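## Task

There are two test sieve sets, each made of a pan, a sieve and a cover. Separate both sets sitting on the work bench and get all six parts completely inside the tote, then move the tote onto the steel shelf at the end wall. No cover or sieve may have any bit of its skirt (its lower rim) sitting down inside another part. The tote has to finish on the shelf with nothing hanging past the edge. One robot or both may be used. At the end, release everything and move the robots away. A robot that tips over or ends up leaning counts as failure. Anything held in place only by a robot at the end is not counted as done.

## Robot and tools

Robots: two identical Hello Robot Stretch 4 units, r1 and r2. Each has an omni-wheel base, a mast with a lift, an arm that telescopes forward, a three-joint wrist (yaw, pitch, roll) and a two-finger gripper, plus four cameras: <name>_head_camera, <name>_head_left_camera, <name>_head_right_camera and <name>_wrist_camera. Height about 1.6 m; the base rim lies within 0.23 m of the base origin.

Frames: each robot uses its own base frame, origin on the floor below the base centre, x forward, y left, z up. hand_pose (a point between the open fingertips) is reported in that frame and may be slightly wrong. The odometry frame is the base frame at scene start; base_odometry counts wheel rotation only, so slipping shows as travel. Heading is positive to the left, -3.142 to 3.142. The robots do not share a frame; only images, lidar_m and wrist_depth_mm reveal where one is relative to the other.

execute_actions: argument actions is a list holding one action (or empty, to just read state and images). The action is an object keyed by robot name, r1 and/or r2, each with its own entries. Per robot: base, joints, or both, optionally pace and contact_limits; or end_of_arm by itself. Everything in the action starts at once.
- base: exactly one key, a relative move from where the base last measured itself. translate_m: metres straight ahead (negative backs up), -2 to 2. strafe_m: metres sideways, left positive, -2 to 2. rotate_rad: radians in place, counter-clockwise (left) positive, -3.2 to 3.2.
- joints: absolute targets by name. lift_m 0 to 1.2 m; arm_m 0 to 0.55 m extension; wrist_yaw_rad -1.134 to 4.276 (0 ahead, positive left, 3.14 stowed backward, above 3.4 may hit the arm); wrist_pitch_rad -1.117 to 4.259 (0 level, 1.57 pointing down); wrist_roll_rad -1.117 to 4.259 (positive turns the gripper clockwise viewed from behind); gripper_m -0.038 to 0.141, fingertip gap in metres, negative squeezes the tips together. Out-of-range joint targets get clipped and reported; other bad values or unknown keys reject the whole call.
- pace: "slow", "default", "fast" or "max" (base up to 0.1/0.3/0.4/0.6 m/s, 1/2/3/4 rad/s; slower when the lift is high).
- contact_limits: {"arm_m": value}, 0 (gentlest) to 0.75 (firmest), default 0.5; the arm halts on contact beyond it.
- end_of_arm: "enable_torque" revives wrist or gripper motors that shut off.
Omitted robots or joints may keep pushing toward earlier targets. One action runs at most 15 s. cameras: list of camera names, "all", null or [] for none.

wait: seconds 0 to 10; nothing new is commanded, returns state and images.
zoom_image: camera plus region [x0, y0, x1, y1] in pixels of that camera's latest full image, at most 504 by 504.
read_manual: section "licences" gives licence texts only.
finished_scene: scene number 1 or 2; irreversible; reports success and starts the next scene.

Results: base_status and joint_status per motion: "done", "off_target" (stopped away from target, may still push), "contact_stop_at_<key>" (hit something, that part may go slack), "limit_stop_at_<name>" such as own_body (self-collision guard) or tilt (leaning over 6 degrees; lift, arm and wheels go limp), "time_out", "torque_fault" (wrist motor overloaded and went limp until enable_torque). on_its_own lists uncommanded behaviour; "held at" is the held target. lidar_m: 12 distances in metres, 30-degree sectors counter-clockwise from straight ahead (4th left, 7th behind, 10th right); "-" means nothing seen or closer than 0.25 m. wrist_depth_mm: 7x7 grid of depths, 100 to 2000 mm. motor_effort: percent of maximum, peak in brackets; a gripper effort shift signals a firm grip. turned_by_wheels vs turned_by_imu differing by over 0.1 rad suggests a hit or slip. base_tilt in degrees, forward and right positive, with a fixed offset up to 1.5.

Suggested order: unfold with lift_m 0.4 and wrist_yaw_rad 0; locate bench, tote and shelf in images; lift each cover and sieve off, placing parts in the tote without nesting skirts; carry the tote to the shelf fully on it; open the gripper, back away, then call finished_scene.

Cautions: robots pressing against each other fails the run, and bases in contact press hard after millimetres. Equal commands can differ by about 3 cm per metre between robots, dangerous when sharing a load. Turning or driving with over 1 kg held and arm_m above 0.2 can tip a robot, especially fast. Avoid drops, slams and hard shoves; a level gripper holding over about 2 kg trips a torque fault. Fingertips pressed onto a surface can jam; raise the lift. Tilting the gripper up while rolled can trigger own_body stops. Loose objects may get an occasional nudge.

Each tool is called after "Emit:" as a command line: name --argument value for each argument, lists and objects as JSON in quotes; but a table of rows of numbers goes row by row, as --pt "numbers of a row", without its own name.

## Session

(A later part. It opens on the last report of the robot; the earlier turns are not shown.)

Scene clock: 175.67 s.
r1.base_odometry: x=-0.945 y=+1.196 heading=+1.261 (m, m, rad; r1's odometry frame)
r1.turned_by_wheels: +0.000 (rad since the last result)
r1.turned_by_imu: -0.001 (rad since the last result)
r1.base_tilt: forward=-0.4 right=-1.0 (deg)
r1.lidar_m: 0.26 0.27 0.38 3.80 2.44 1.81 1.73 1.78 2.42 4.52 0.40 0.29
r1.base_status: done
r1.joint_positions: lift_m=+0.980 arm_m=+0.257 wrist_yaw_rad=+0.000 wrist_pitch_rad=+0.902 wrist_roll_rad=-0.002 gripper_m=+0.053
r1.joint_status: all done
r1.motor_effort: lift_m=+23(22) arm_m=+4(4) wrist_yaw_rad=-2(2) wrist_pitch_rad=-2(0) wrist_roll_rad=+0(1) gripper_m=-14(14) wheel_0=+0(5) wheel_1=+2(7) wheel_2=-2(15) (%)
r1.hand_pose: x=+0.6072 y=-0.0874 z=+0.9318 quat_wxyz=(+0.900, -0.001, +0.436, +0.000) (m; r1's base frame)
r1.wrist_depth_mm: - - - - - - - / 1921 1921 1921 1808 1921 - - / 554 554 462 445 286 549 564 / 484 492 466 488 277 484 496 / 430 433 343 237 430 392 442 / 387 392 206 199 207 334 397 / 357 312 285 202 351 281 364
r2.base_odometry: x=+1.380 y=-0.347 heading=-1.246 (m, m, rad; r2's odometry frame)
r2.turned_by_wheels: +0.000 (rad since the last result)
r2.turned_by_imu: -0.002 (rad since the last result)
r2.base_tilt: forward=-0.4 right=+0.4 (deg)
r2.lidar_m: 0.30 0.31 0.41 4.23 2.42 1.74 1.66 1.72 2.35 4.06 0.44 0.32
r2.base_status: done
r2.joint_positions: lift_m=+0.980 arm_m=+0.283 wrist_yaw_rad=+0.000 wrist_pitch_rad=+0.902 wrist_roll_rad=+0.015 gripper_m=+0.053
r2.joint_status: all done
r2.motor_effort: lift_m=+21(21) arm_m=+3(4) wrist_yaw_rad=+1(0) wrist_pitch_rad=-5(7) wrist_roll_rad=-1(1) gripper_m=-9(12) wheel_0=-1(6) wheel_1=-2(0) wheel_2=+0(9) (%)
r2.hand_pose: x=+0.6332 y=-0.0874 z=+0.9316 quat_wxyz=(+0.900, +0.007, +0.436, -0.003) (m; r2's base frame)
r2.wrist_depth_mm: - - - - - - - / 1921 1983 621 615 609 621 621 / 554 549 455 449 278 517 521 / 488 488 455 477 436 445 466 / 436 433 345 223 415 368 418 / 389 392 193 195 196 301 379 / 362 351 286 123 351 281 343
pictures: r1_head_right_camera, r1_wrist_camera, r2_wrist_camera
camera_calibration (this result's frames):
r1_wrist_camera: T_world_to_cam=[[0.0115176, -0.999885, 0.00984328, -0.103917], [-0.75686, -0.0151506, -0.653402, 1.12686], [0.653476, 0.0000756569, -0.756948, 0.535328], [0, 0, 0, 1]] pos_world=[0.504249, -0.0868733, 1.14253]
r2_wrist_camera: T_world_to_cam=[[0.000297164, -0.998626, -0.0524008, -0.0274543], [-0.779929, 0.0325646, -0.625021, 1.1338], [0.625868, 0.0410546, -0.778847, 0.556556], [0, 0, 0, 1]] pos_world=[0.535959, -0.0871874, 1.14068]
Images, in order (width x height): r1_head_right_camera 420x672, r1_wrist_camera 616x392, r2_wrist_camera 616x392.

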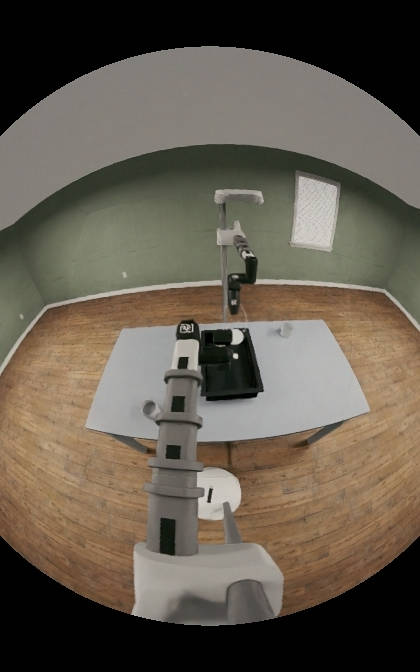

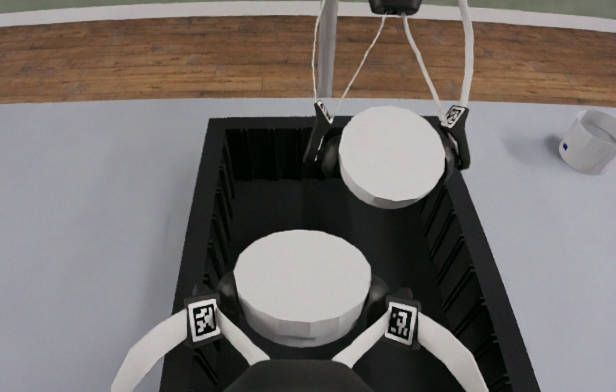

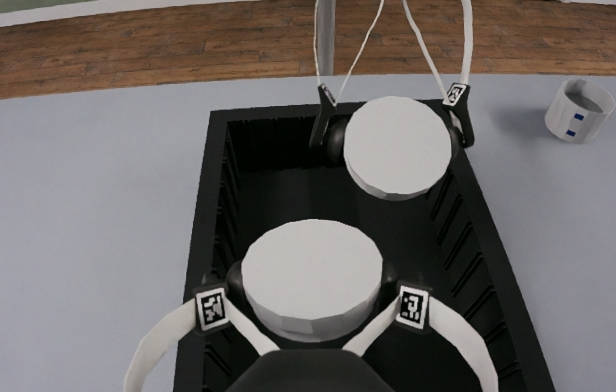

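Emit:
execute_actions --actions '[{"r1": {"joints": {"lift_m": 0.865, "arm_m": 0.245}}, "r2": {"joints": {"lift_m": 0.865, "arm_m": 0.271}}}]' --cameras '["r1_wrist_camera", "r2_wrist_camera"]'

Scene clock: 182.17 s.
r1.base_odometry: x=-0.945 y=+1.196 heading=+1.261 (m, m, rad; r1's odometry frame)
r1.turned_by_wheels: +0.000 (rad since the last result)
r1.turned_by_imu: -0.001 (rad since the last result)
r1.base_tilt: forward=-0.3 right=-1.0 (deg)
r1.lidar_m: 0.27 0.29 0.38 3.81 2.46 1.82 1.73 1.80 2.44 4.52 0.40 0.30
r1.base_status: not commanded
r1.joint_positions: lift_m=+0.865 arm_m=+0.246 wrist_yaw_rad=+0.000 wrist_pitch_rad=+0.902 wrist_roll_rad=-0.002 gripper_m=+0.053
r1.joint_status: all done
r1.motor_effort: lift_m=+18(21) arm_m=-5(9) wrist_yaw_rad=-1(2) wrist_pitch_rad=-3(3) wrist_roll_rad=+0(2) gripper_m=-12(14) wheel_0=+0(0) wheel_1=+2(2) wheel_2=-2(2) (%)
r1.hand_pose: x=+0.5958 y=-0.0874 z=+0.8171 quat_wxyz=(+0.900, -0.001, +0.436, +0.000) (m; r1's base frame)
r1.wrist_depth_mm: 530 - 370 375 377 539 - / 455 455 389 402 394 327 469 / 389 379 368 368 294 304 402 / 342 240 332 342 334 310 239 / 303 212 293 238 306 293 230 / 271 186 206 199 208 270 229 / 249 164 246 202 245 247 227
r2.base_odometry: x=+1.380 y=-0.347 heading=-1.246 (m, m, rad; r2's odometry frame)
r2.turned_by_wheels: +0.000 (rad since the last result)
r2.turned_by_imu: -0.001 (rad since the last result)
r2.base_tilt: forward=-0.5 right=+0.3 (deg)
r2.lidar_m: 0.26 0.30 0.44 4.24 2.41 1.73 1.64 1.72 2.36 4.06 0.44 0.30
r2.base_status: not commanded
r2.joint_positions: lift_m=+0.865 arm_m=+0.272 wrist_yaw_rad=+0.000 wrist_pitch_rad=+0.902 wrist_roll_rad=+0.015 gripper_m=+0.053
r2.joint_status: all done
r2.motor_effort: lift_m=+14(16) arm_m=-5(7) wrist_yaw_rad=+1(0) wrist_pitch_rad=-7(8) wrist_roll_rad=-1(0) gripper_m=-13(10) wheel_0=-1(1) wheel_1=-2(2) wheel_2=+0(0) (%)
r2.hand_pose: x=+0.6216 y=-0.0874 z=+0.8172 quat_wxyz=(+0.900, +0.007, +0.436, -0.003) (m; r2's base frame)
r2.wrist_depth_mm: 521 517 357 366 366 373 492 / 452 442 384 402 304 303 430 / 387 373 355 362 287 301 257 / 340 324 325 330 327 312 228 / 303 213 277 223 289 287 231 / 273 185 192 194 196 263 233 / 252 164 247 123 244 239 -
pictures: r1_wrist_camera, r2_wrist_camera
camera_calibration (this result's frames):
r1_wrist_camera: T_world_to_cam=[[0.0114471, -0.999886, 0.00984301, -0.102628], [-0.756913, -0.015097, -0.653341, 1.04331], [0.653415, 0.0000285786, -0.757, 0.456079], [0, 0, 0, 1]] pos_world=[0.492864, -0.0868787, 1.0279]
r2_wrist_camera: T_world_to_cam=[[0.00022708, -0.998626, -0.0524003, -0.0334149], [-0.78002, 0.0326128, -0.624904, 1.05315], [0.625755, 0.0410152, -0.778941, 0.47488], [0, 0, 0, 1]] pos_world=[0.524329, -0.0871925, 1.02627]
Images, in order (width x height): r1_wrist_camera 616x392, r2_wrist_camera 616x392.

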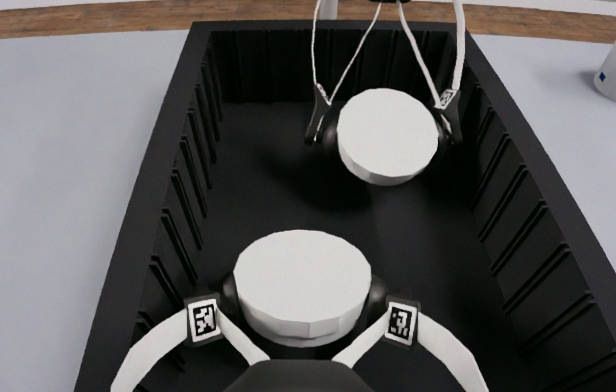

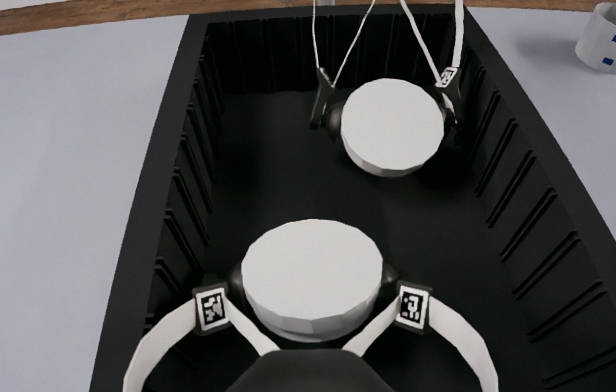

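Emit:
execute_actions --actions '[{"r1": {"joints": {"lift_m": 0.846}, "pace": "slow"}, "r2": {"joints": {"lift_m": 0.846}, "pace": "slow"}}]' --cameras '[]'

Emit:
execute_actions --actions '[{"r1": {"joints": {"gripper_m": 0.07}, "pace": "slow"}, "r2": {"joints": {"gripper_m": 0.07}, "pace": "slow"}}]' --cameras '["r1_wrist_camera", "r2_wrist_camera"]'

Scene clock: 192.50 s.
r1.base_odometry: x=-0.945 y=+1.196 heading=+1.261 (m, m, rad; r1's odometry frame)
r1.turned_by_wheels: +0.000 (rad since the last result)
r1.turned_by_imu: -0.001 (rad since the last result)
r1.base_tilt: forward=-0.4 right=-1.0 (deg)
r1.lidar_m: 0.26 0.28 0.39 3.81 2.43 1.81 1.73 1.78 2.43 4.51 0.41 0.28
r1.base_status: not commanded
r1.joint_positions: lift_m=+0.846 arm_m=+0.246 wrist_yaw_rad=+0.000 wrist_pitch_rad=+0.902 wrist_roll_rad=-0.002 gripper_m=+0.053
r1.joint_status: all done
r1.motor_effort: lift_m=+18(17) arm_m=-5(5) wrist_yaw_rad=+0(1) wrist_pitch_rad=-3(4) wrist_roll_rad=-1(1) gripper_m=-13(14) wheel_0=+0(0) wheel_1=+2(2) wheel_2=-2(2) (%)
r1.hand_pose: x=+0.5958 y=-0.0874 z=+0.7981 quat_wxyz=(+0.900, -0.001, +0.436, +0.000) (m; r1's base frame)
r1.wrist_depth_mm: 492 500 353 364 366 370 517 / 427 410 387 399 397 303 442 / 362 342 342 342 296 303 244 / 315 213 307 317 310 304 229 / 279 190 274 238 285 277 230 / 247 169 207 199 207 255 229 / 153 150 229 202 228 229 227
r2.base_odometry: x=+1.380 y=-0.347 heading=-1.246 (m, m, rad; r2's odometry frame)
r2.turned_by_wheels: +0.000 (rad since the last result)
r2.turned_by_imu: -0.001 (rad since the last result)
r2.base_tilt: forward=-0.4 right=+0.3 (deg)
r2.lidar_m: 0.27 0.31 0.42 4.23 2.40 1.73 1.65 1.73 2.34 4.04 0.42 0.32
r2.base_status: not commanded
r2.joint_positions: lift_m=+0.846 arm_m=+0.272 wrist_yaw_rad=+0.000 wrist_pitch_rad=+0.902 wrist_roll_rad=+0.015 gripper_m=+0.053
r2.joint_status: all done
r2.motor_effort: lift_m=+14(12) arm_m=-4(4) wrist_yaw_rad=+1(1) wrist_pitch_rad=-7(6) wrist_roll_rad=-1(0) gripper_m=-13(14) wheel_0=-1(1) wheel_1=-2(2) wheel_2=+0(0) (%)
r2.hand_pose: x=+0.6216 y=-0.0874 z=+0.7982 quat_wxyz=(+0.900, +0.007, +0.436, -0.003) (m; r2's base frame)
r2.wrist_depth_mm: 484 480 347 362 364 309 455 / 418 402 375 384 306 293 384 / 359 340 329 336 287 298 228 / 315 210 301 306 303 294 229 / 283 187 271 224 268 270 232 / 252 165 192 193 196 245 232 / 230 149 227 123 226 222 -
pictures: none
No camera images: the call's "cameras" was empty. Leave "cameras" out to get every camera's image.

Scene clock: 193.57 s.
r1.base_odometry: x=-0.945 y=+1.196 heading=+1.261 (m, m, rad; r1's odometry frame)
r1.turned_by_wheels: +0.000 (rad since the last result)
r1.turned_by_imu: +0.000 (rad since the last result)
r1.base_tilt: forward=-0.4 right=-1.0 (deg)
r1.lidar_m: 0.26 0.29 0.37 3.81 2.45 1.81 1.72 1.79 2.41 4.52 0.41 0.27
r1.base_status: not commanded
r1.joint_positions: lift_m=+0.846 arm_m=+0.246 wrist_yaw_rad=+0.000 wrist_pitch_rad=+0.902 wrist_roll_rad=-0.002 gripper_m=+0.070
r1.joint_status: all done
r1.motor_effort: lift_m=+19(18) arm_m=-5(5) wrist_yaw_rad=-1(2) wrist_pitch_rad=-4(2) wrist_roll_rad=-1(1) gripper_m=-5(14) wheel_0=+0(0) wheel_1=+2(2) wheel_2=-2(2) (%)
r1.hand_pose: x=+0.5958 y=-0.0874 z=+0.7981 quat_wxyz=(+0.900, -0.001, +0.436, +0.000) (m; r1's base frame)
r1.wrist_depth_mm: 492 496 351 366 364 368 521 / 424 407 389 399 407 306 439 / 362 342 340 342 303 301 247 / 317 214 309 319 310 304 229 / 281 190 266 256 285 278 230 / 247 170 211 245 213 255 229 / 227 151 229 156 232 231 226
r2.base_odometry: x=+1.380 y=-0.347 heading=-1.246 (m, m, rad; r2's odometry frame)
r2.turned_by_wheels: +0.000 (rad since the last result)
r2.turned_by_imu: +0.000 (rad since the last result)
r2.base_tilt: forward=-0.4 right=+0.3 (deg)
r2.lidar_m: 0.30 0.31 0.42 4.23 2.42 1.74 1.66 1.74 2.37 4.04 0.42 0.33
r2.base_status: not commanded
r2.joint_positions: lift_m=+0.846 arm_m=+0.272 wrist_yaw_rad=+0.000 wrist_pitch_rad=+0.902 wrist_roll_rad=+0.015 gripper_m=+0.070
r2.joint_status: all done
r2.motor_effort: lift_m=+14(14) arm_m=-4(4) wrist_yaw_rad=+1(1) wrist_pitch_rad=-8(6) wrist_roll_rad=-2(2) gripper_m=-7(8) wheel_0=-1(1) wheel_1=-2(2) wheel_2=+0(0) (%)
r2.hand_pose: x=+0.6216 y=-0.0874 z=+0.7982 quat_wxyz=(+0.900, +0.007, +0.436, -0.003) (m; r2's base frame)
r2.wrist_depth_mm: 488 480 345 366 366 322 455 / 421 402 377 384 392 296 384 / 359 340 329 338 310 297 227 / 317 210 301 306 278 289 229 / 281 186 271 241 272 271 231 / 253 168 199 195 195 245 233 / 231 148 229 122 227 221 -
pictures: r1_wrist_camera, r2_wrist_camera
camera_calibration (this result's frames):
r1_wrist_camera: T_world_to_cam=[[0.0114421, -0.999886, 0.00984488, -0.102441], [-0.756906, -0.0150945, -0.65335, 1.03091], [0.653424, 0.0000240718, -0.756992, 0.441691], [0, 0, 0, 1]] pos_world=[0.492861, -0.0868791, 1.00891]
r2_wrist_camera: T_world_to_cam=[[0.000227297, -0.998626, -0.0524001, -0.0344105], [-0.78002, 0.0326125, -0.624904, 1.04128], [0.625755, 0.0410152, -0.778941, 0.460084], [0, 0, 0, 1]] pos_world=[0.524327, -0.0871925, 1.00728]
Images, in order (width x height): r1_wrist_camera 616x392, r2_wrist_camera 616x392.

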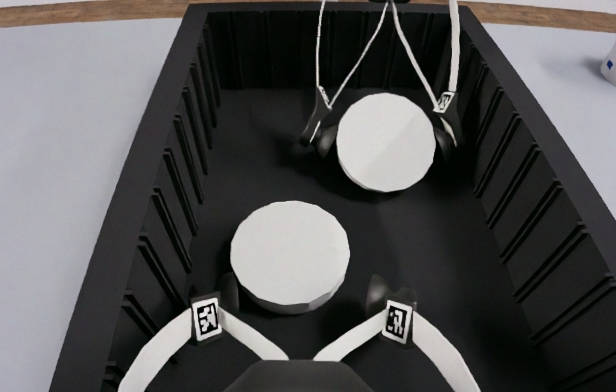

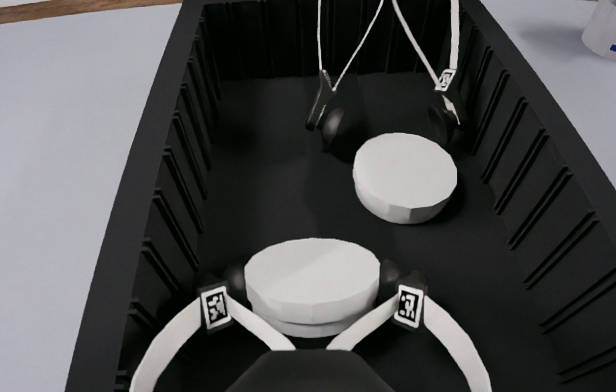

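Emit:
execute_actions --actions '[{"r1": {"joints": {"gripper_m": 0.085}}, "r2": {"joints": {"gripper_m": 0.09}}}]' --cameras '["r2_wrist_camera"]'

Emit:
execute_actions --actions '[{"r1": {"joints": {"lift_m": 1.05}}, "r2": {"joints": {"lift_m": 1.05}}}]' --cameras '["r1_wrist_camera", "r2_wrist_camera", "r1_head_left_camera", "r2_head_left_camera"]'

Scene clock: 201.43 s.
r1.base_odometry: x=-0.945 y=+1.196 heading=+1.261 (m, m, rad; r1's odometry frame)
r1.turned_by_wheels: +0.000 (rad since the last result)
r1.turned_by_imu: -0.001 (rad since the last result)
r1.base_tilt: forward=-0.3 right=-1.0 (deg)
r1.lidar_m: 0.25 0.28 0.40 3.79 2.45 1.80 1.72 1.77 2.45 4.52 0.40 0.28
r1.base_status: not commanded
r1.joint_positions: lift_m=+0.846 arm_m=+0.246 wrist_yaw_rad=+0.000 wrist_pitch_rad=+0.902 wrist_roll_rad=-0.002 gripper_m=+0.085
r1.joint_status: all done
r1.motor_effort: lift_m=+18(18) arm_m=-5(5) wrist_yaw_rad=-1(0) wrist_pitch_rad=-2(3) wrist_roll_rad=+0(1) gripper_m=-2(3) wheel_0=+0(0) wheel_1=+1(2) wheel_2=-2(2) (%)
r1.hand_pose: x=+0.5958 y=-0.0874 z=+0.7981 quat_wxyz=(+0.900, -0.001, +0.436, +0.000) (m; r1's base frame)
r1.wrist_depth_mm: 496 500 351 364 368 370 521 / 424 410 387 399 402 303 439 / 362 343 340 351 353 303 247 / 315 214 309 317 297 304 229 / 281 189 276 258 283 278 229 / 246 169 213 243 213 256 229 / 226 150 229 154 232 231 227
r2.base_odometry: x=+1.380 y=-0.347 heading=-1.246 (m, m, rad; r2's odometry frame)
r2.turned_by_wheels: +0.000 (rad since the last result)
r2.turned_by_imu: -0.001 (rad since the last result)
r2.base_tilt: forward=-0.4 right=+0.3 (deg)
r2.lidar_m: 0.28 0.32 0.43 4.23 2.38 1.74 1.65 1.71 2.36 4.04 0.45 0.30
r2.base_status: not commanded
r2.joint_positions: lift_m=+0.846 arm_m=+0.272 wrist_yaw_rad=+0.000 wrist_pitch_rad=+0.902 wrist_roll_rad=+0.015 gripper_m=+0.090
r2.joint_status: all done
r2.motor_effort: lift_m=+14(14) arm_m=-4(4) wrist_yaw_rad=+1(2) wrist_pitch_rad=-6(6) wrist_roll_rad=-2(1) gripper_m=-4(2) wheel_0=-1(1) wheel_1=-2(2) wheel_2=+0(0) (%)
r2.hand_pose: x=+0.6216 y=-0.0874 z=+0.7982 quat_wxyz=(+0.900, +0.007, +0.436, -0.003) (m; r2's base frame)
r2.wrist_depth_mm: 488 484 347 366 366 310 455 / 418 402 375 387 397 296 384 / 357 338 330 336 312 298 227 / 315 210 301 306 283 297 228 / 282 187 272 249 268 271 232 / 253 167 196 231 197 245 232 / 231 150 229 122 229 223 -
pictures: r2_wrist_camera
camera_calibration (this result's frames):
r2_wrist_camera: T_world_to_cam=[[0.000251144, -0.998626, -0.0523955, -0.0344259], [-0.779907, 0.0325985, -0.625046, 1.04137], [0.625896, 0.0410206, -0.778827, 0.459905], [0, 0, 0, 1]] pos_world=[0.524331, -0.0871914, 1.00729]
Images, in order (width x height): r2_wrist_camera 616x392.

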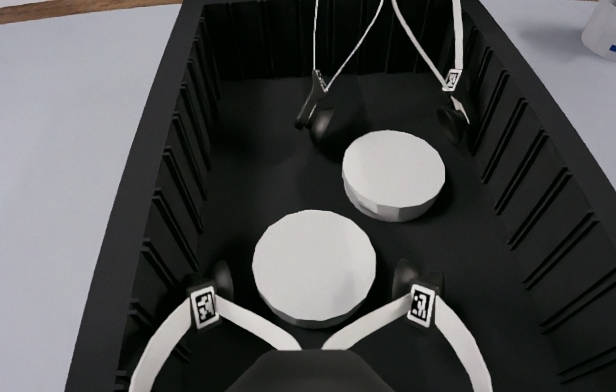

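Scene clock: 203.37 s.
r1.base_odometry: x=-0.945 y=+1.196 heading=+1.261 (m, m, rad; r1's odometry frame)
r1.turned_by_wheels: +0.000 (rad since the last result)
r1.turned_by_imu: +0.000 (rad since the last result)
r1.base_tilt: forward=-0.4 right=-1.0 (deg)
r1.lidar_m: 0.26 0.28 0.39 3.79 2.45 1.82 1.72 1.79 2.45 4.52 0.40 0.26
r1.base_status: not commanded
r1.joint_positions: lift_m=+1.050 arm_m=+0.246 wrist_yaw_rad=+0.000 wrist_pitch_rad=+0.902 wrist_roll_rad=-0.002 gripper_m=+0.085
r1.joint_status: all done
r1.motor_effort: lift_m=+23(22) arm_m=-5(5) wrist_yaw_rad=-1(2) wrist_pitch_rad=-3(3) wrist_roll_rad=-2(2) gripper_m=-3(3) wheel_0=+0(0) wheel_1=+2(2) wheel_2=-2(2) (%)
r1.hand_pose: x=+0.5958 y=-0.0874 z=+1.0017 quat_wxyz=(+0.900, -0.001, +0.436, +0.000) (m; r1's base frame)
r1.wrist_depth_mm: - - - - - - - / - - - - - - - / 661 661 661 640 668 647 683 / 574 574 554 554 525 585 574 / 512 517 496 517 508 521 525 / 459 459 213 459 214 462 469 / 421 413 353 155 424 377 430
r2.base_odometry: x=+1.380 y=-0.347 heading=-1.246 (m, m, rad; r2's odometry frame)
r2.turned_by_wheels: +0.000 (rad since the last result)
r2.turned_by_imu: -0.001 (rad since the last result)
r2.base_tilt: forward=-0.5 right=+0.3 (deg)
r2.lidar_m: 0.30 0.32 0.44 4.24 2.40 1.73 1.65 1.72 2.34 4.03 0.44 0.31
r2.base_status: not commanded
r2.joint_positions: lift_m=+1.050 arm_m=+0.272 wrist_yaw_rad=+0.000 wrist_pitch_rad=+0.902 wrist_roll_rad=+0.015 gripper_m=+0.090
r2.joint_status: all done
r2.motor_effort: lift_m=+22(28) arm_m=-4(4) wrist_yaw_rad=+1(0) wrist_pitch_rad=-5(5) wrist_roll_rad=-1(2) gripper_m=-3(1) wheel_0=-1(1) wheel_1=-2(2) wheel_2=+0(0) (%)
r2.hand_pose: x=+0.6216 y=-0.0874 z=+1.0016 quat_wxyz=(+0.900, +0.007, +0.436, -0.003) (m; r2's base frame)
r2.wrist_depth_mm: - - - - - - - / - - - 1921 1921 1863 1983 / 661 640 647 517 521 615 585 / 574 574 544 549 539 564 554 / 517 512 500 504 492 492 500 / 462 466 199 455 197 415 449 / 430 421 399 125 418 364 413
pictures: r1_head_left_camera, r1_wrist_camera, r2_head_left_camera, r2_wrist_camera
camera_calibration (this result's frames):
r1_wrist_camera: T_world_to_cam=[[0.011442, -0.999886, 0.00984502, -0.104446], [-0.756898, -0.0150945, -0.653358, 1.16393], [0.653432, 0.0000240685, -0.756985, 0.595796], [0, 0, 0, 1]] pos_world=[0.492859, -0.0868791, 1.2125]
r2_wrist_camera: T_world_to_cam=[[0.000258802, -0.998627, -0.0523918, -0.0237776], [-0.77987, 0.0325927, -0.625093, 1.16853], [0.625942, 0.0410206, -0.77879, 0.618238], [0, 0, 0, 1]] pos_world=[0.524329, -0.0871911, 1.21067]
Images, in order (width x height): r1_head_left_camera 420x672, r1_wrist_camera 616x392, r2_head_left_camera 420x672, r2_wrist_camera 616x392.

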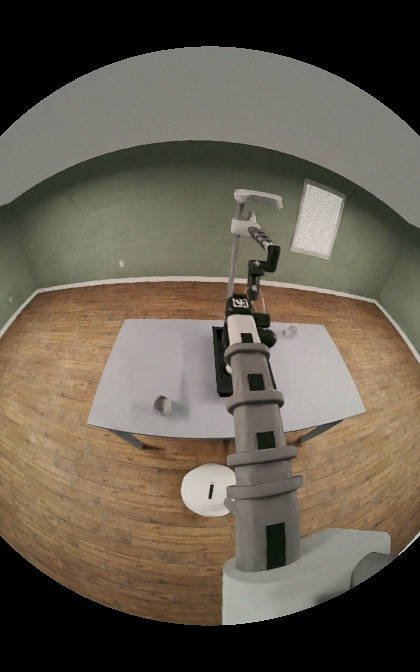

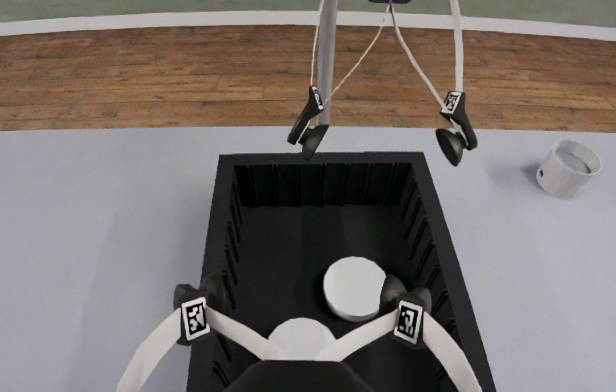

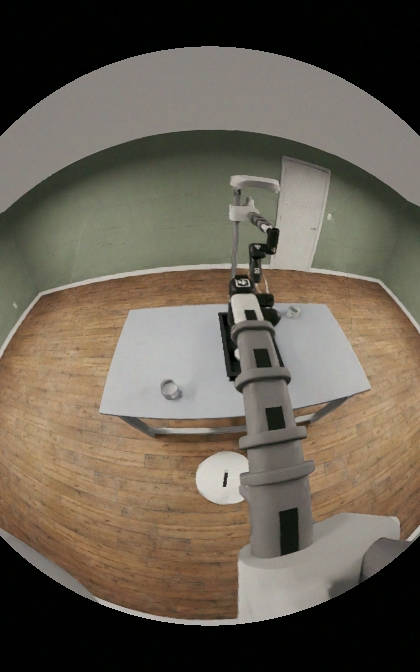

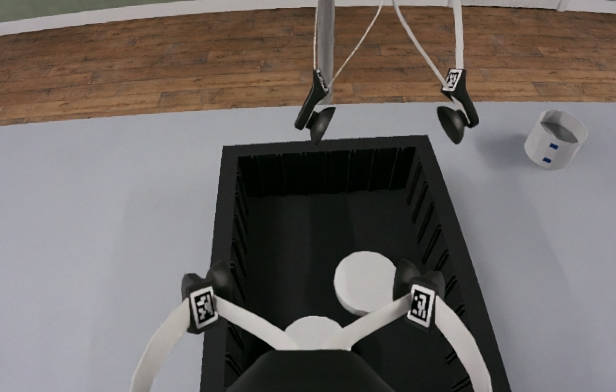

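Emit:
execute_actions --actions '[{"r1": {"base": {"strafe_m": 0.34}, "joints": {"wrist_pitch_rad": 1.57, "arm_m": 0.235, "gripper_m": 0.105}}, "r2": {"base": {"strafe_m": 0.35}, "joints": {"wrist_pitch_rad": 1.57, "arm_m": 0.265, "gripper_m": 0.105}}}]' --cameras '["r1_wrist_camera", "r2_wrist_camera"]'

Scene clock: 218.17 s.
r1.base_odometry: x=-1.269 y=+1.300 heading=+1.261 (m, m, rad; r1's odometry frame)
r1.turned_by_wheels: +0.000 (rad since the last result)
r1.turned_by_imu: +0.000 (rad since the last result)
r1.base_tilt: forward=-0.4 right=-1.0 (deg)
r1.lidar_m: 0.26 0.28 0.37 3.47 2.48 1.80 1.73 1.79 2.45 1.17 0.38 0.27
r1.base_status: done
r1.joint_positions: lift_m=+1.050 arm_m=+0.236 wrist_yaw_rad=+0.000 wrist_pitch_rad=+1.570 wrist_roll_rad=-0.002 gripper_m=+0.105
r1.joint_status: all done
r1.motor_effort: lift_m=+22(23) arm_m=-5(5) wrist_yaw_rad=-2(2) wrist_pitch_rad=+3(10) wrist_roll_rad=-1(1) gripper_m=-1(2) wheel_0=+0(10) wheel_1=+1(10) wheel_2=+0(1) (%)
r1.hand_pose: x=+0.4071 y=-0.0874 z=+0.9396 quat_wxyz=(+0.707, -0.001, +0.707, +0.001) (m; r1's base frame)
r1.wrist_depth_mm: 402 404 407 404 410 407 382 / 402 402 402 404 404 404 384 / 404 402 399 404 402 404 384 / 397 399 399 402 402 402 402 / 397 399 399 366 399 399 402 / 394 394 223 397 218 399 397 / 397 392 394 148 397 397 397
r2.base_odometry: x=+1.712 y=-0.235 heading=-1.246 (m, m, rad; r2's odometry frame)
r2.turned_by_wheels: +0.000 (rad since the last result)
r2.turned_by_imu: -0.002 (rad since the last result)
r2.base_tilt: forward=-0.4 right=+0.3 (deg)
r2.lidar_m: 0.29 0.31 4.05 3.89 2.42 1.75 1.66 1.75 2.36 4.41 0.45 0.31
r2.base_status: done
r2.joint_positions: lift_m=+1.050 arm_m=+0.266 wrist_yaw_rad=+0.000 wrist_pitch_rad=+1.570 wrist_roll_rad=+0.015 gripper_m=+0.105
r2.joint_status: all done
r2.motor_effort: lift_m=+21(22) arm_m=-4(6) wrist_yaw_rad=+1(1) wrist_pitch_rad=-1(3) wrist_roll_rad=-1(2) gripper_m=-3(1) wheel_0=+2(8) wheel_1=-1(9) wheel_2=+0(2) (%)
r2.hand_pose: x=+0.4369 y=-0.0874 z=+0.9395 quat_wxyz=(+0.707, +0.005, +0.707, -0.005) (m; r2's base frame)
r2.wrist_depth_mm: 402 402 399 397 397 394 392 / 404 402 404 397 397 397 394 / 404 404 402 402 397 394 394 / 404 404 402 399 399 397 399 / 407 402 402 366 399 402 394 / 407 407 196 399 213 399 394 / 410 407 404 123 402 1138 1118
pictures: r1_wrist_camera, r2_wrist_camera
camera_calibration (this result's frames):
r1_wrist_camera: T_world_to_cam=[[0.0150339, -0.999887, 0.000704032, -0.0945671], [-0.998923, -0.0150503, -0.0438898, 0.506375], [0.0438954, -0.0000434377, -0.999036, 1.14766], [0, 0, 0, 1]] pos_world=[0.456874, -0.0868854, 1.16884]
r2_wrist_camera: T_world_to_cam=[[-0.0322677, -0.998628, -0.0412392, -0.0232649], [-0.99944, 0.0326058, -0.00755217, 0.501435], [0.00888644, 0.0409724, -0.999121, 1.16205], [0, 0, 0, 1]] pos_world=[0.490077, -0.0871949, 1.16386]
Images, in order (width x height): r1_wrist_camera 616x392, r2_wrist_camera 616x392.

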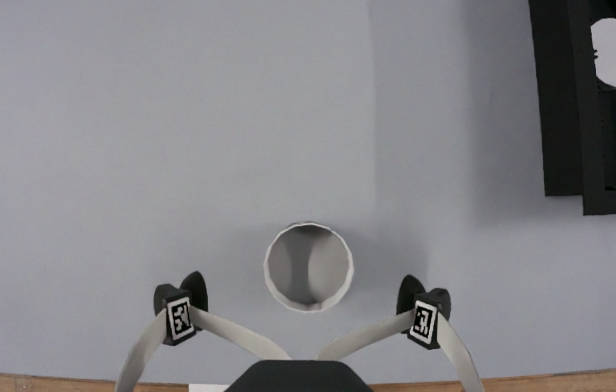

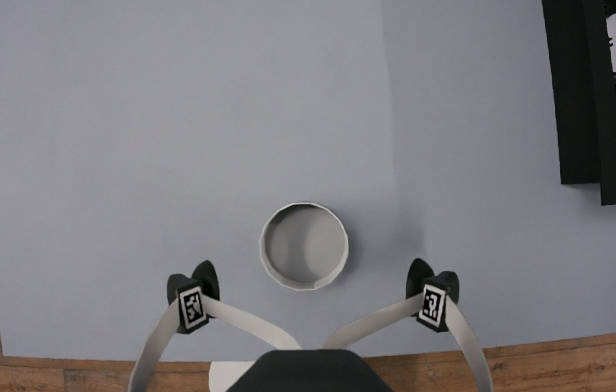

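Emit:
execute_actions --actions '[{"r1": {"base": {"strafe_m": -0.005}, "joints": {"lift_m": 0.934}}, "r2": {"base": {"strafe_m": 0.008}, "joints": {"lift_m": 0.929, "arm_m": 0.271}}}]' --cameras '["r1_wrist_camera", "r2_wrist_camera"]'

Emit:
execute_actions --actions '[{"r1": {"joints": {"gripper_m": 0.05}}, "r2": {"joints": {"gripper_m": 0.05}}}]' --cameras '["r1_wrist_camera", "r2_wrist_camera"]'

Scene clock: 235.10 s.
r1.base_odometry: x=-1.264 y=+1.298 heading=+1.261 (m, m, rad; r1's odometry frame)
r1.turned_by_wheels: +0.000 (rad since the last result)
r1.turned_by_imu: -0.001 (rad since the last result)
r1.base_tilt: forward=-0.4 right=-1.0 (deg)
r1.lidar_m: 0.27 0.29 0.39 3.46 2.48 1.78 1.73 1.80 2.47 1.13 0.37 0.28
r1.base_status: done
r1.joint_positions: lift_m=+0.934 arm_m=+0.236 wrist_yaw_rad=+0.000 wrist_pitch_rad=+1.570 wrist_roll_rad=-0.002 gripper_m=+0.105
r1.joint_status: all done
r1.motor_effort: lift_m=+18(22) arm_m=-5(5) wrist_yaw_rad=+0(2) wrist_pitch_rad=+3(3) wrist_roll_rad=-1(1) gripper_m=-2(2) wheel_0=+0(7) wheel_1=+3(7) wheel_2=+0(3) (%)
r1.hand_pose: x=+0.4071 y=-0.0874 z=+0.8239 quat_wxyz=(+0.707, -0.001, +0.707, +0.001) (m; r1's base frame)
r1.wrist_depth_mm: 289 289 290 290 291 293 293 / 289 290 290 290 290 290 290 / 286 286 287 287 289 287 289 / 285 286 286 287 286 287 289 / 283 285 285 252 286 287 286 / 282 282 222 251 218 285 285 / 281 283 282 147 282 283 285
r2.base_odometry: x=+1.720 y=-0.233 heading=-1.246 (m, m, rad; r2's odometry frame)
r2.turned_by_wheels: +0.000 (rad since the last result)
r2.turned_by_imu: -0.001 (rad since the last result)
r2.base_tilt: forward=-0.4 right=+0.3 (deg)
r2.lidar_m: 0.28 0.31 4.03 3.88 2.40 1.74 1.65 1.72 2.37 4.42 0.45 0.30
r2.base_status: done
r2.joint_positions: lift_m=+0.929 arm_m=+0.270 wrist_yaw_rad=+0.000 wrist_pitch_rad=+1.570 wrist_roll_rad=+0.015 gripper_m=+0.105
r2.joint_status: all done
r2.motor_effort: lift_m=+14(20) arm_m=+4(6) wrist_yaw_rad=+1(1) wrist_pitch_rad=-2(1) wrist_roll_rad=-2(1) gripper_m=-1(1) wheel_0=+0(5) wheel_1=-1(6) wheel_2=+0(3) (%)
r2.hand_pose: x=+0.4413 y=-0.0874 z=+0.8190 quat_wxyz=(+0.707, +0.005, +0.707, -0.005) (m; r2's base frame)
r2.wrist_depth_mm: 281 281 279 278 277 276 276 / 283 281 278 279 276 278 276 / 285 283 279 281 278 277 276 / 285 282 282 279 278 276 277 / 283 283 282 246 279 277 278 / 285 285 195 246 213 277 278 / 286 283 283 122 279 279 278
pictures: r1_wrist_camera, r2_wrist_camera
camera_calibration (this result's frames):
r1_wrist_camera: T_world_to_cam=[[0.0150339, -0.999887, 0.000704032, -0.0944856], [-0.998923, -0.0150503, -0.0438898, 0.501295], [0.0438954, -0.0000434376, -0.999036, 1.03209], [0, 0, 0, 1]] pos_world=[0.456871, -0.0868854, 1.05316]
r2_wrist_camera: T_world_to_cam=[[-0.03228, -0.998628, -0.0412366, -0.0280852], [-0.99944, 0.0326148, -0.00747151, 0.504886], [0.00880618, 0.0409723, -0.999121, 1.04173], [0, 0, 0, 1]] pos_world=[0.494523, -0.0871954, 1.04343]
Images, in order (width x height): r1_wrist_camera 616x392, r2_wrist_camera 616x392.

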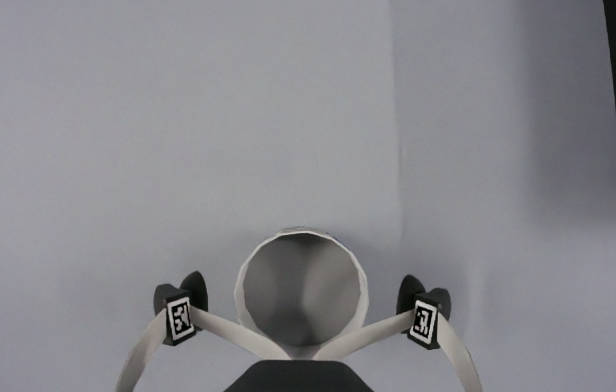

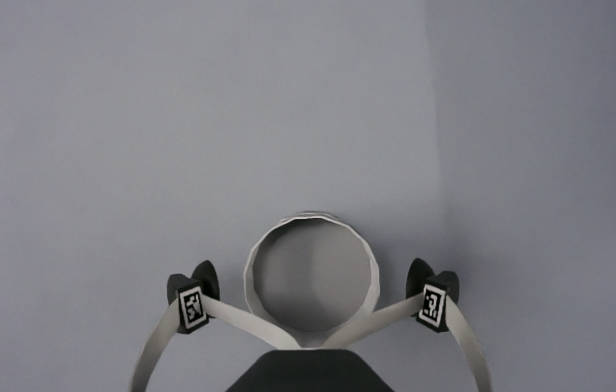

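Scene clock: 236.50 s.
r1.base_odometry: x=-1.264 y=+1.298 heading=+1.261 (m, m, rad; r1's odometry frame)
r1.turned_by_wheels: +0.000 (rad since the last result)
r1.turned_by_imu: +0.000 (rad since the last result)
r1.base_tilt: forward=-0.4 right=-1.0 (deg)
r1.lidar_m: 0.26 0.29 0.39 3.47 2.48 1.79 1.73 1.79 2.45 1.14 0.39 0.29
r1.base_status: not commanded
r1.joint_positions: lift_m=+0.934 arm_m=+0.236 wrist_yaw_rad=+0.000 wrist_pitch_rad=+1.570 wrist_roll_rad=-0.002 gripper_m=+0.050
r1.joint_status: all done
r1.motor_effort: lift_m=+18(18) arm_m=-5(5) wrist_yaw_rad=-1(0) wrist_pitch_rad=+2(2) wrist_roll_rad=+0(1) gripper_m=-17(15) wheel_0=+0(0) wheel_1=+3(3) wheel_2=+0(0) (%)
r1.hand_pose: x=+0.4071 y=-0.0874 z=+0.8239 quat_wxyz=(+0.707, -0.001, +0.707, +0.001) (m; r1's base frame)
r1.wrist_depth_mm: 289 290 290 290 291 291 291 / 287 289 290 289 290 291 291 / 286 287 287 287 287 290 290 / 285 286 286 287 287 287 289 / 283 285 286 252 286 287 287 / 281 282 214 251 213 285 285 / 281 282 282 230 282 283 283
r2.base_odometry: x=+1.720 y=-0.233 heading=-1.246 (m, m, rad; r2's odometry frame)
r2.turned_by_wheels: +0.000 (rad since the last result)
r2.turned_by_imu: +0.000 (rad since the last result)
r2.base_tilt: forward=-0.5 right=+0.3 (deg)
r2.lidar_m: 0.27 0.31 4.01 3.88 2.40 1.74 1.66 1.72 2.37 4.41 0.42 0.32
r2.base_status: not commanded
r2.joint_positions: lift_m=+0.929 arm_m=+0.270 wrist_yaw_rad=+0.000 wrist_pitch_rad=+1.570 wrist_roll_rad=+0.015 gripper_m=+0.050
r2.joint_status: all done
r2.motor_effort: lift_m=+14(14) arm_m=+4(5) wrist_yaw_rad=+1(1) wrist_pitch_rad=+0(0) wrist_roll_rad=-1(1) gripper_m=-13(15) wheel_0=+0(0) wheel_1=-1(1) wheel_2=+0(0) (%)
r2.hand_pose: x=+0.4413 y=-0.0874 z=+0.8190 quat_wxyz=(+0.707, +0.005, +0.707, -0.005) (m; r2's base frame)
r2.wrist_depth_mm: 282 279 279 278 277 274 276 / 283 281 281 278 278 278 276 / 282 282 281 279 278 276 276 / 283 282 281 281 278 277 276 / 282 285 282 243 281 278 277 / 285 285 193 243 207 278 277 / 286 283 283 163 279 279 277
pictures: r1_wrist_camera, r2_wrist_camera
camera_calibration (this result's frames):
r1_wrist_camera: T_world_to_cam=[[0.0151019, -0.999886, 0.000703978, -0.0945131], [-0.998922, -0.0151183, -0.0438822, 0.50128], [0.0438878, -0.0000405122, -0.999036, 1.03209], [0, 0, 0, 1]] pos_world=[0.456871, -0.086882, 1.05316]
r2_wrist_camera: T_world_to_cam=[[-0.0322471, -0.998629, -0.0412366, -0.0281001], [-0.999441, 0.0325818, -0.00747175, 0.504884], [0.00880506, 0.0409726, -0.999121, 1.04172], [0, 0, 0, 1]] pos_world=[0.494523, -0.0871936, 1.04342]
Images, in order (width x height): r1_wrist_camera 616x392, r2_wrist_camera 616x392.

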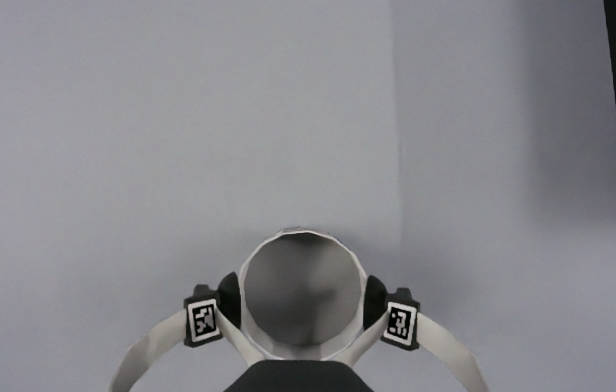

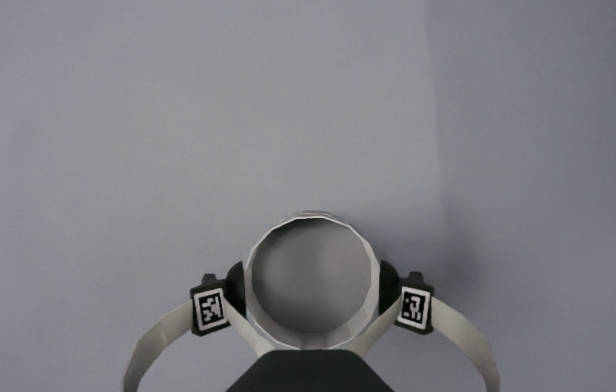

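Emit:
execute_actions --actions '[]'

Scene clock: 257.03 s.
r1.base_odometry: x=-1.264 y=+1.298 heading=+1.261 (m, m, rad; r1's odometry frame)
r1.turned_by_wheels: +0.000 (rad since the last result)
r1.turned_by_imu: -0.001 (rad since the last result)
r1.base_tilt: forward=-0.4 right=-1.0 (deg)
r1.lidar_m: 0.26 0.28 0.37 3.47 2.48 1.80 1.72 1.80 2.46 1.14 0.39 0.27
r1.base_status: not commanded
r1.joint_positions: lift_m=+0.934 arm_m=+0.236 wrist_yaw_rad=+0.000 wrist_pitch_rad=+1.570 wrist_roll_rad=-0.002 gripper_m=+0.050
r1.joint_status: all done
r1.motor_effort: lift_m=+18(18) arm_m=-5(5) wrist_yaw_rad=-1(0) wrist_pitch_rad=+2(2) wrist_roll_rad=-1(1) gripper_m=-17(15) wheel_0=+0(0) wheel_1=+3(3) wheel_2=+0(0) (%)
r1.hand_pose: x=+0.4071 y=-0.0874 z=+0.8239 quat_wxyz=(+0.707, -0.001, +0.707, +0.001) (m; r1's base frame)
r1.wrist_depth_mm: 290 290 290 290 290 291 293 / 287 289 290 290 290 290 291 / 286 287 287 289 289 289 289 / 286 286 287 285 287 287 287 / 285 285 286 252 285 286 286 / 282 283 214 251 213 285 285 / 281 281 281 229 282 283 283
r2.base_odometry: x=+1.720 y=-0.233 heading=-1.246 (m, m, rad; r2's odometry frame)
r2.turned_by_wheels: +0.000 (rad since the last result)
r2.turned_by_imu: -0.001 (rad since the last result)
r2.base_tilt: forward=-0.4 right=+0.4 (deg)
r2.lidar_m: 0.28 0.31 4.05 3.86 2.39 1.73 1.66 1.73 2.37 4.39 0.45 0.31
r2.base_status: not commanded
r2.joint_positions: lift_m=+0.929 arm_m=+0.270 wrist_yaw_rad=+0.000 wrist_pitch_rad=+1.570 wrist_roll_rad=+0.015 gripper_m=+0.050
r2.joint_status: all done
r2.motor_effort: lift_m=+13(14) arm_m=+4(5) wrist_yaw_rad=+1(1) wrist_pitch_rad=-2(0) wrist_roll_rad=+0(1) gripper_m=-14(15) wheel_0=+0(0) wheel_1=-1(1) wheel_2=+0(0) (%)
r2.hand_pose: x=+0.4413 y=-0.0874 z=+0.8190 quat_wxyz=(+0.707, +0.005, +0.707, -0.005) (m; r2's base frame)
r2.wrist_depth_mm: 282 281 279 278 278 276 274 / 282 283 278 278 277 276 274 / 282 281 279 278 278 277 276 / 283 282 279 278 278 278 276 / 283 283 282 244 277 278 276 / 286 283 194 244 207 277 277 / 285 283 282 163 281 278 277
pictures: r1_head_camera, r1_head_left_camera, r1_head_right_camera, r1_wrist_camera, r2_head_camera, r2_head_left_camera, r2_head_right_camera, r2_wrist_camera
camera_calibration (this result's frames):
r1_wrist_camera: T_world_to_cam=[[0.015102, -0.999886, 0.000703976, -0.0945131], [-0.998922, -0.0151184, -0.0438821, 0.50128], [0.0438877, -0.000040508, -0.999036, 1.03209], [0, 0, 0, 1]] pos_world=[0.456871, -0.086882, 1.05316]
r2_wrist_camera: T_world_to_cam=[[-0.0322472, -0.998629, -0.0412366, -0.0281001], [-0.999441, 0.0325819, -0.00747163, 0.504883], [0.00880495, 0.0409726, -0.999121, 1.04172], [0, 0, 0, 1]] pos_world=[0.494523, -0.0871936, 1.04342]
Images, in order (width x height): r1_head_camera 420x560, r1_head_left_camera 420x672, r1_head_right_camera 420x672, r1_wrist_camera 616x392, r2_head_camera 420x560, r2_head_left_camera 420x672, r2_head_right_camera 420x672, r2_wrist_camera 616x392.

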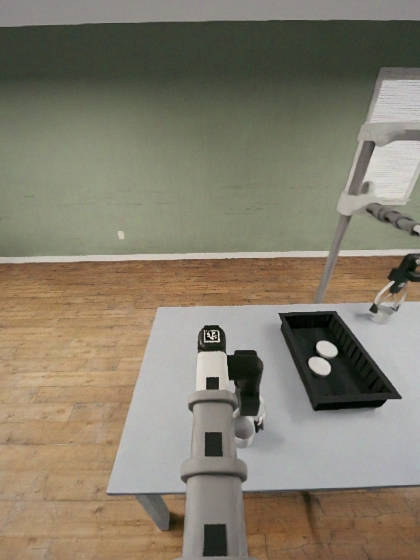

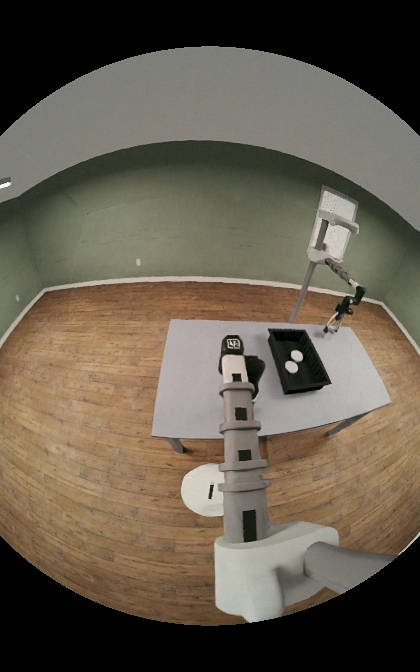

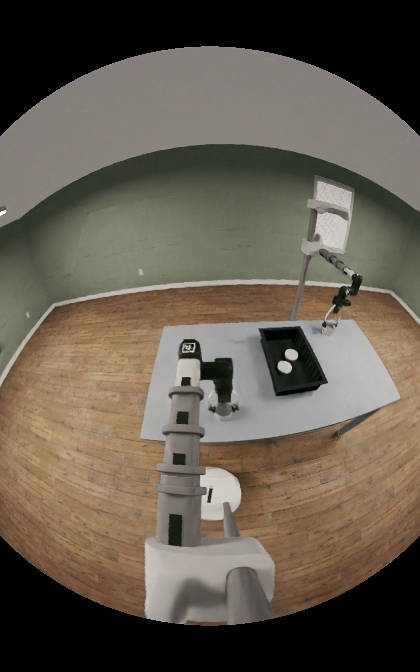

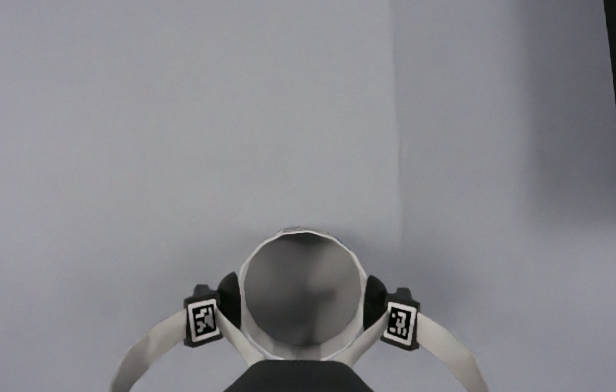

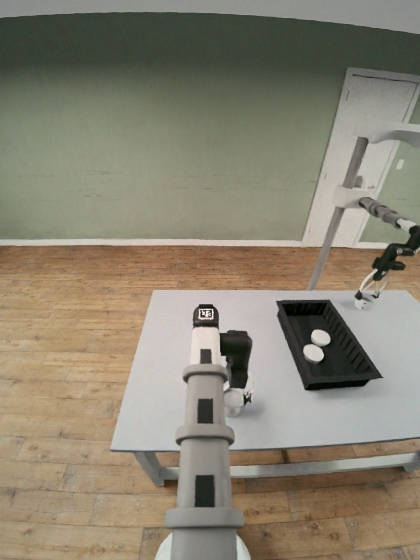

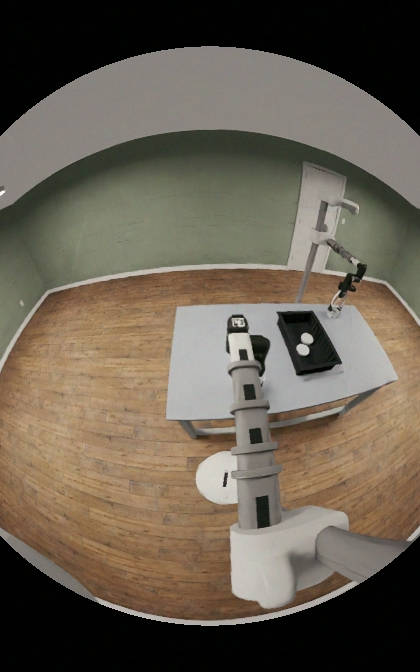

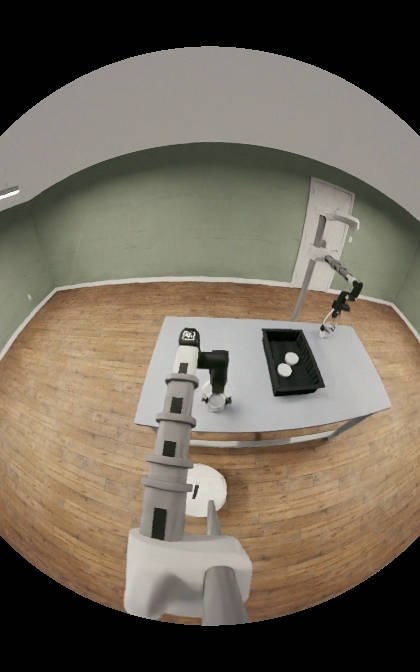

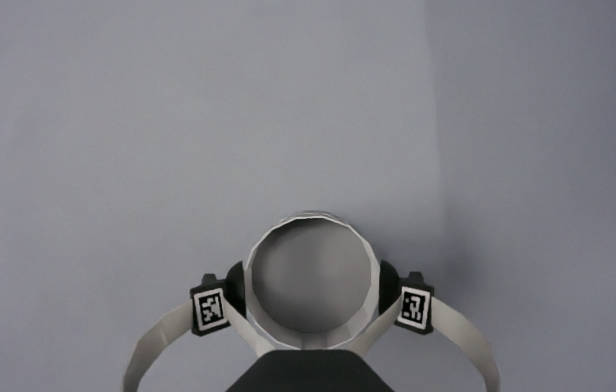

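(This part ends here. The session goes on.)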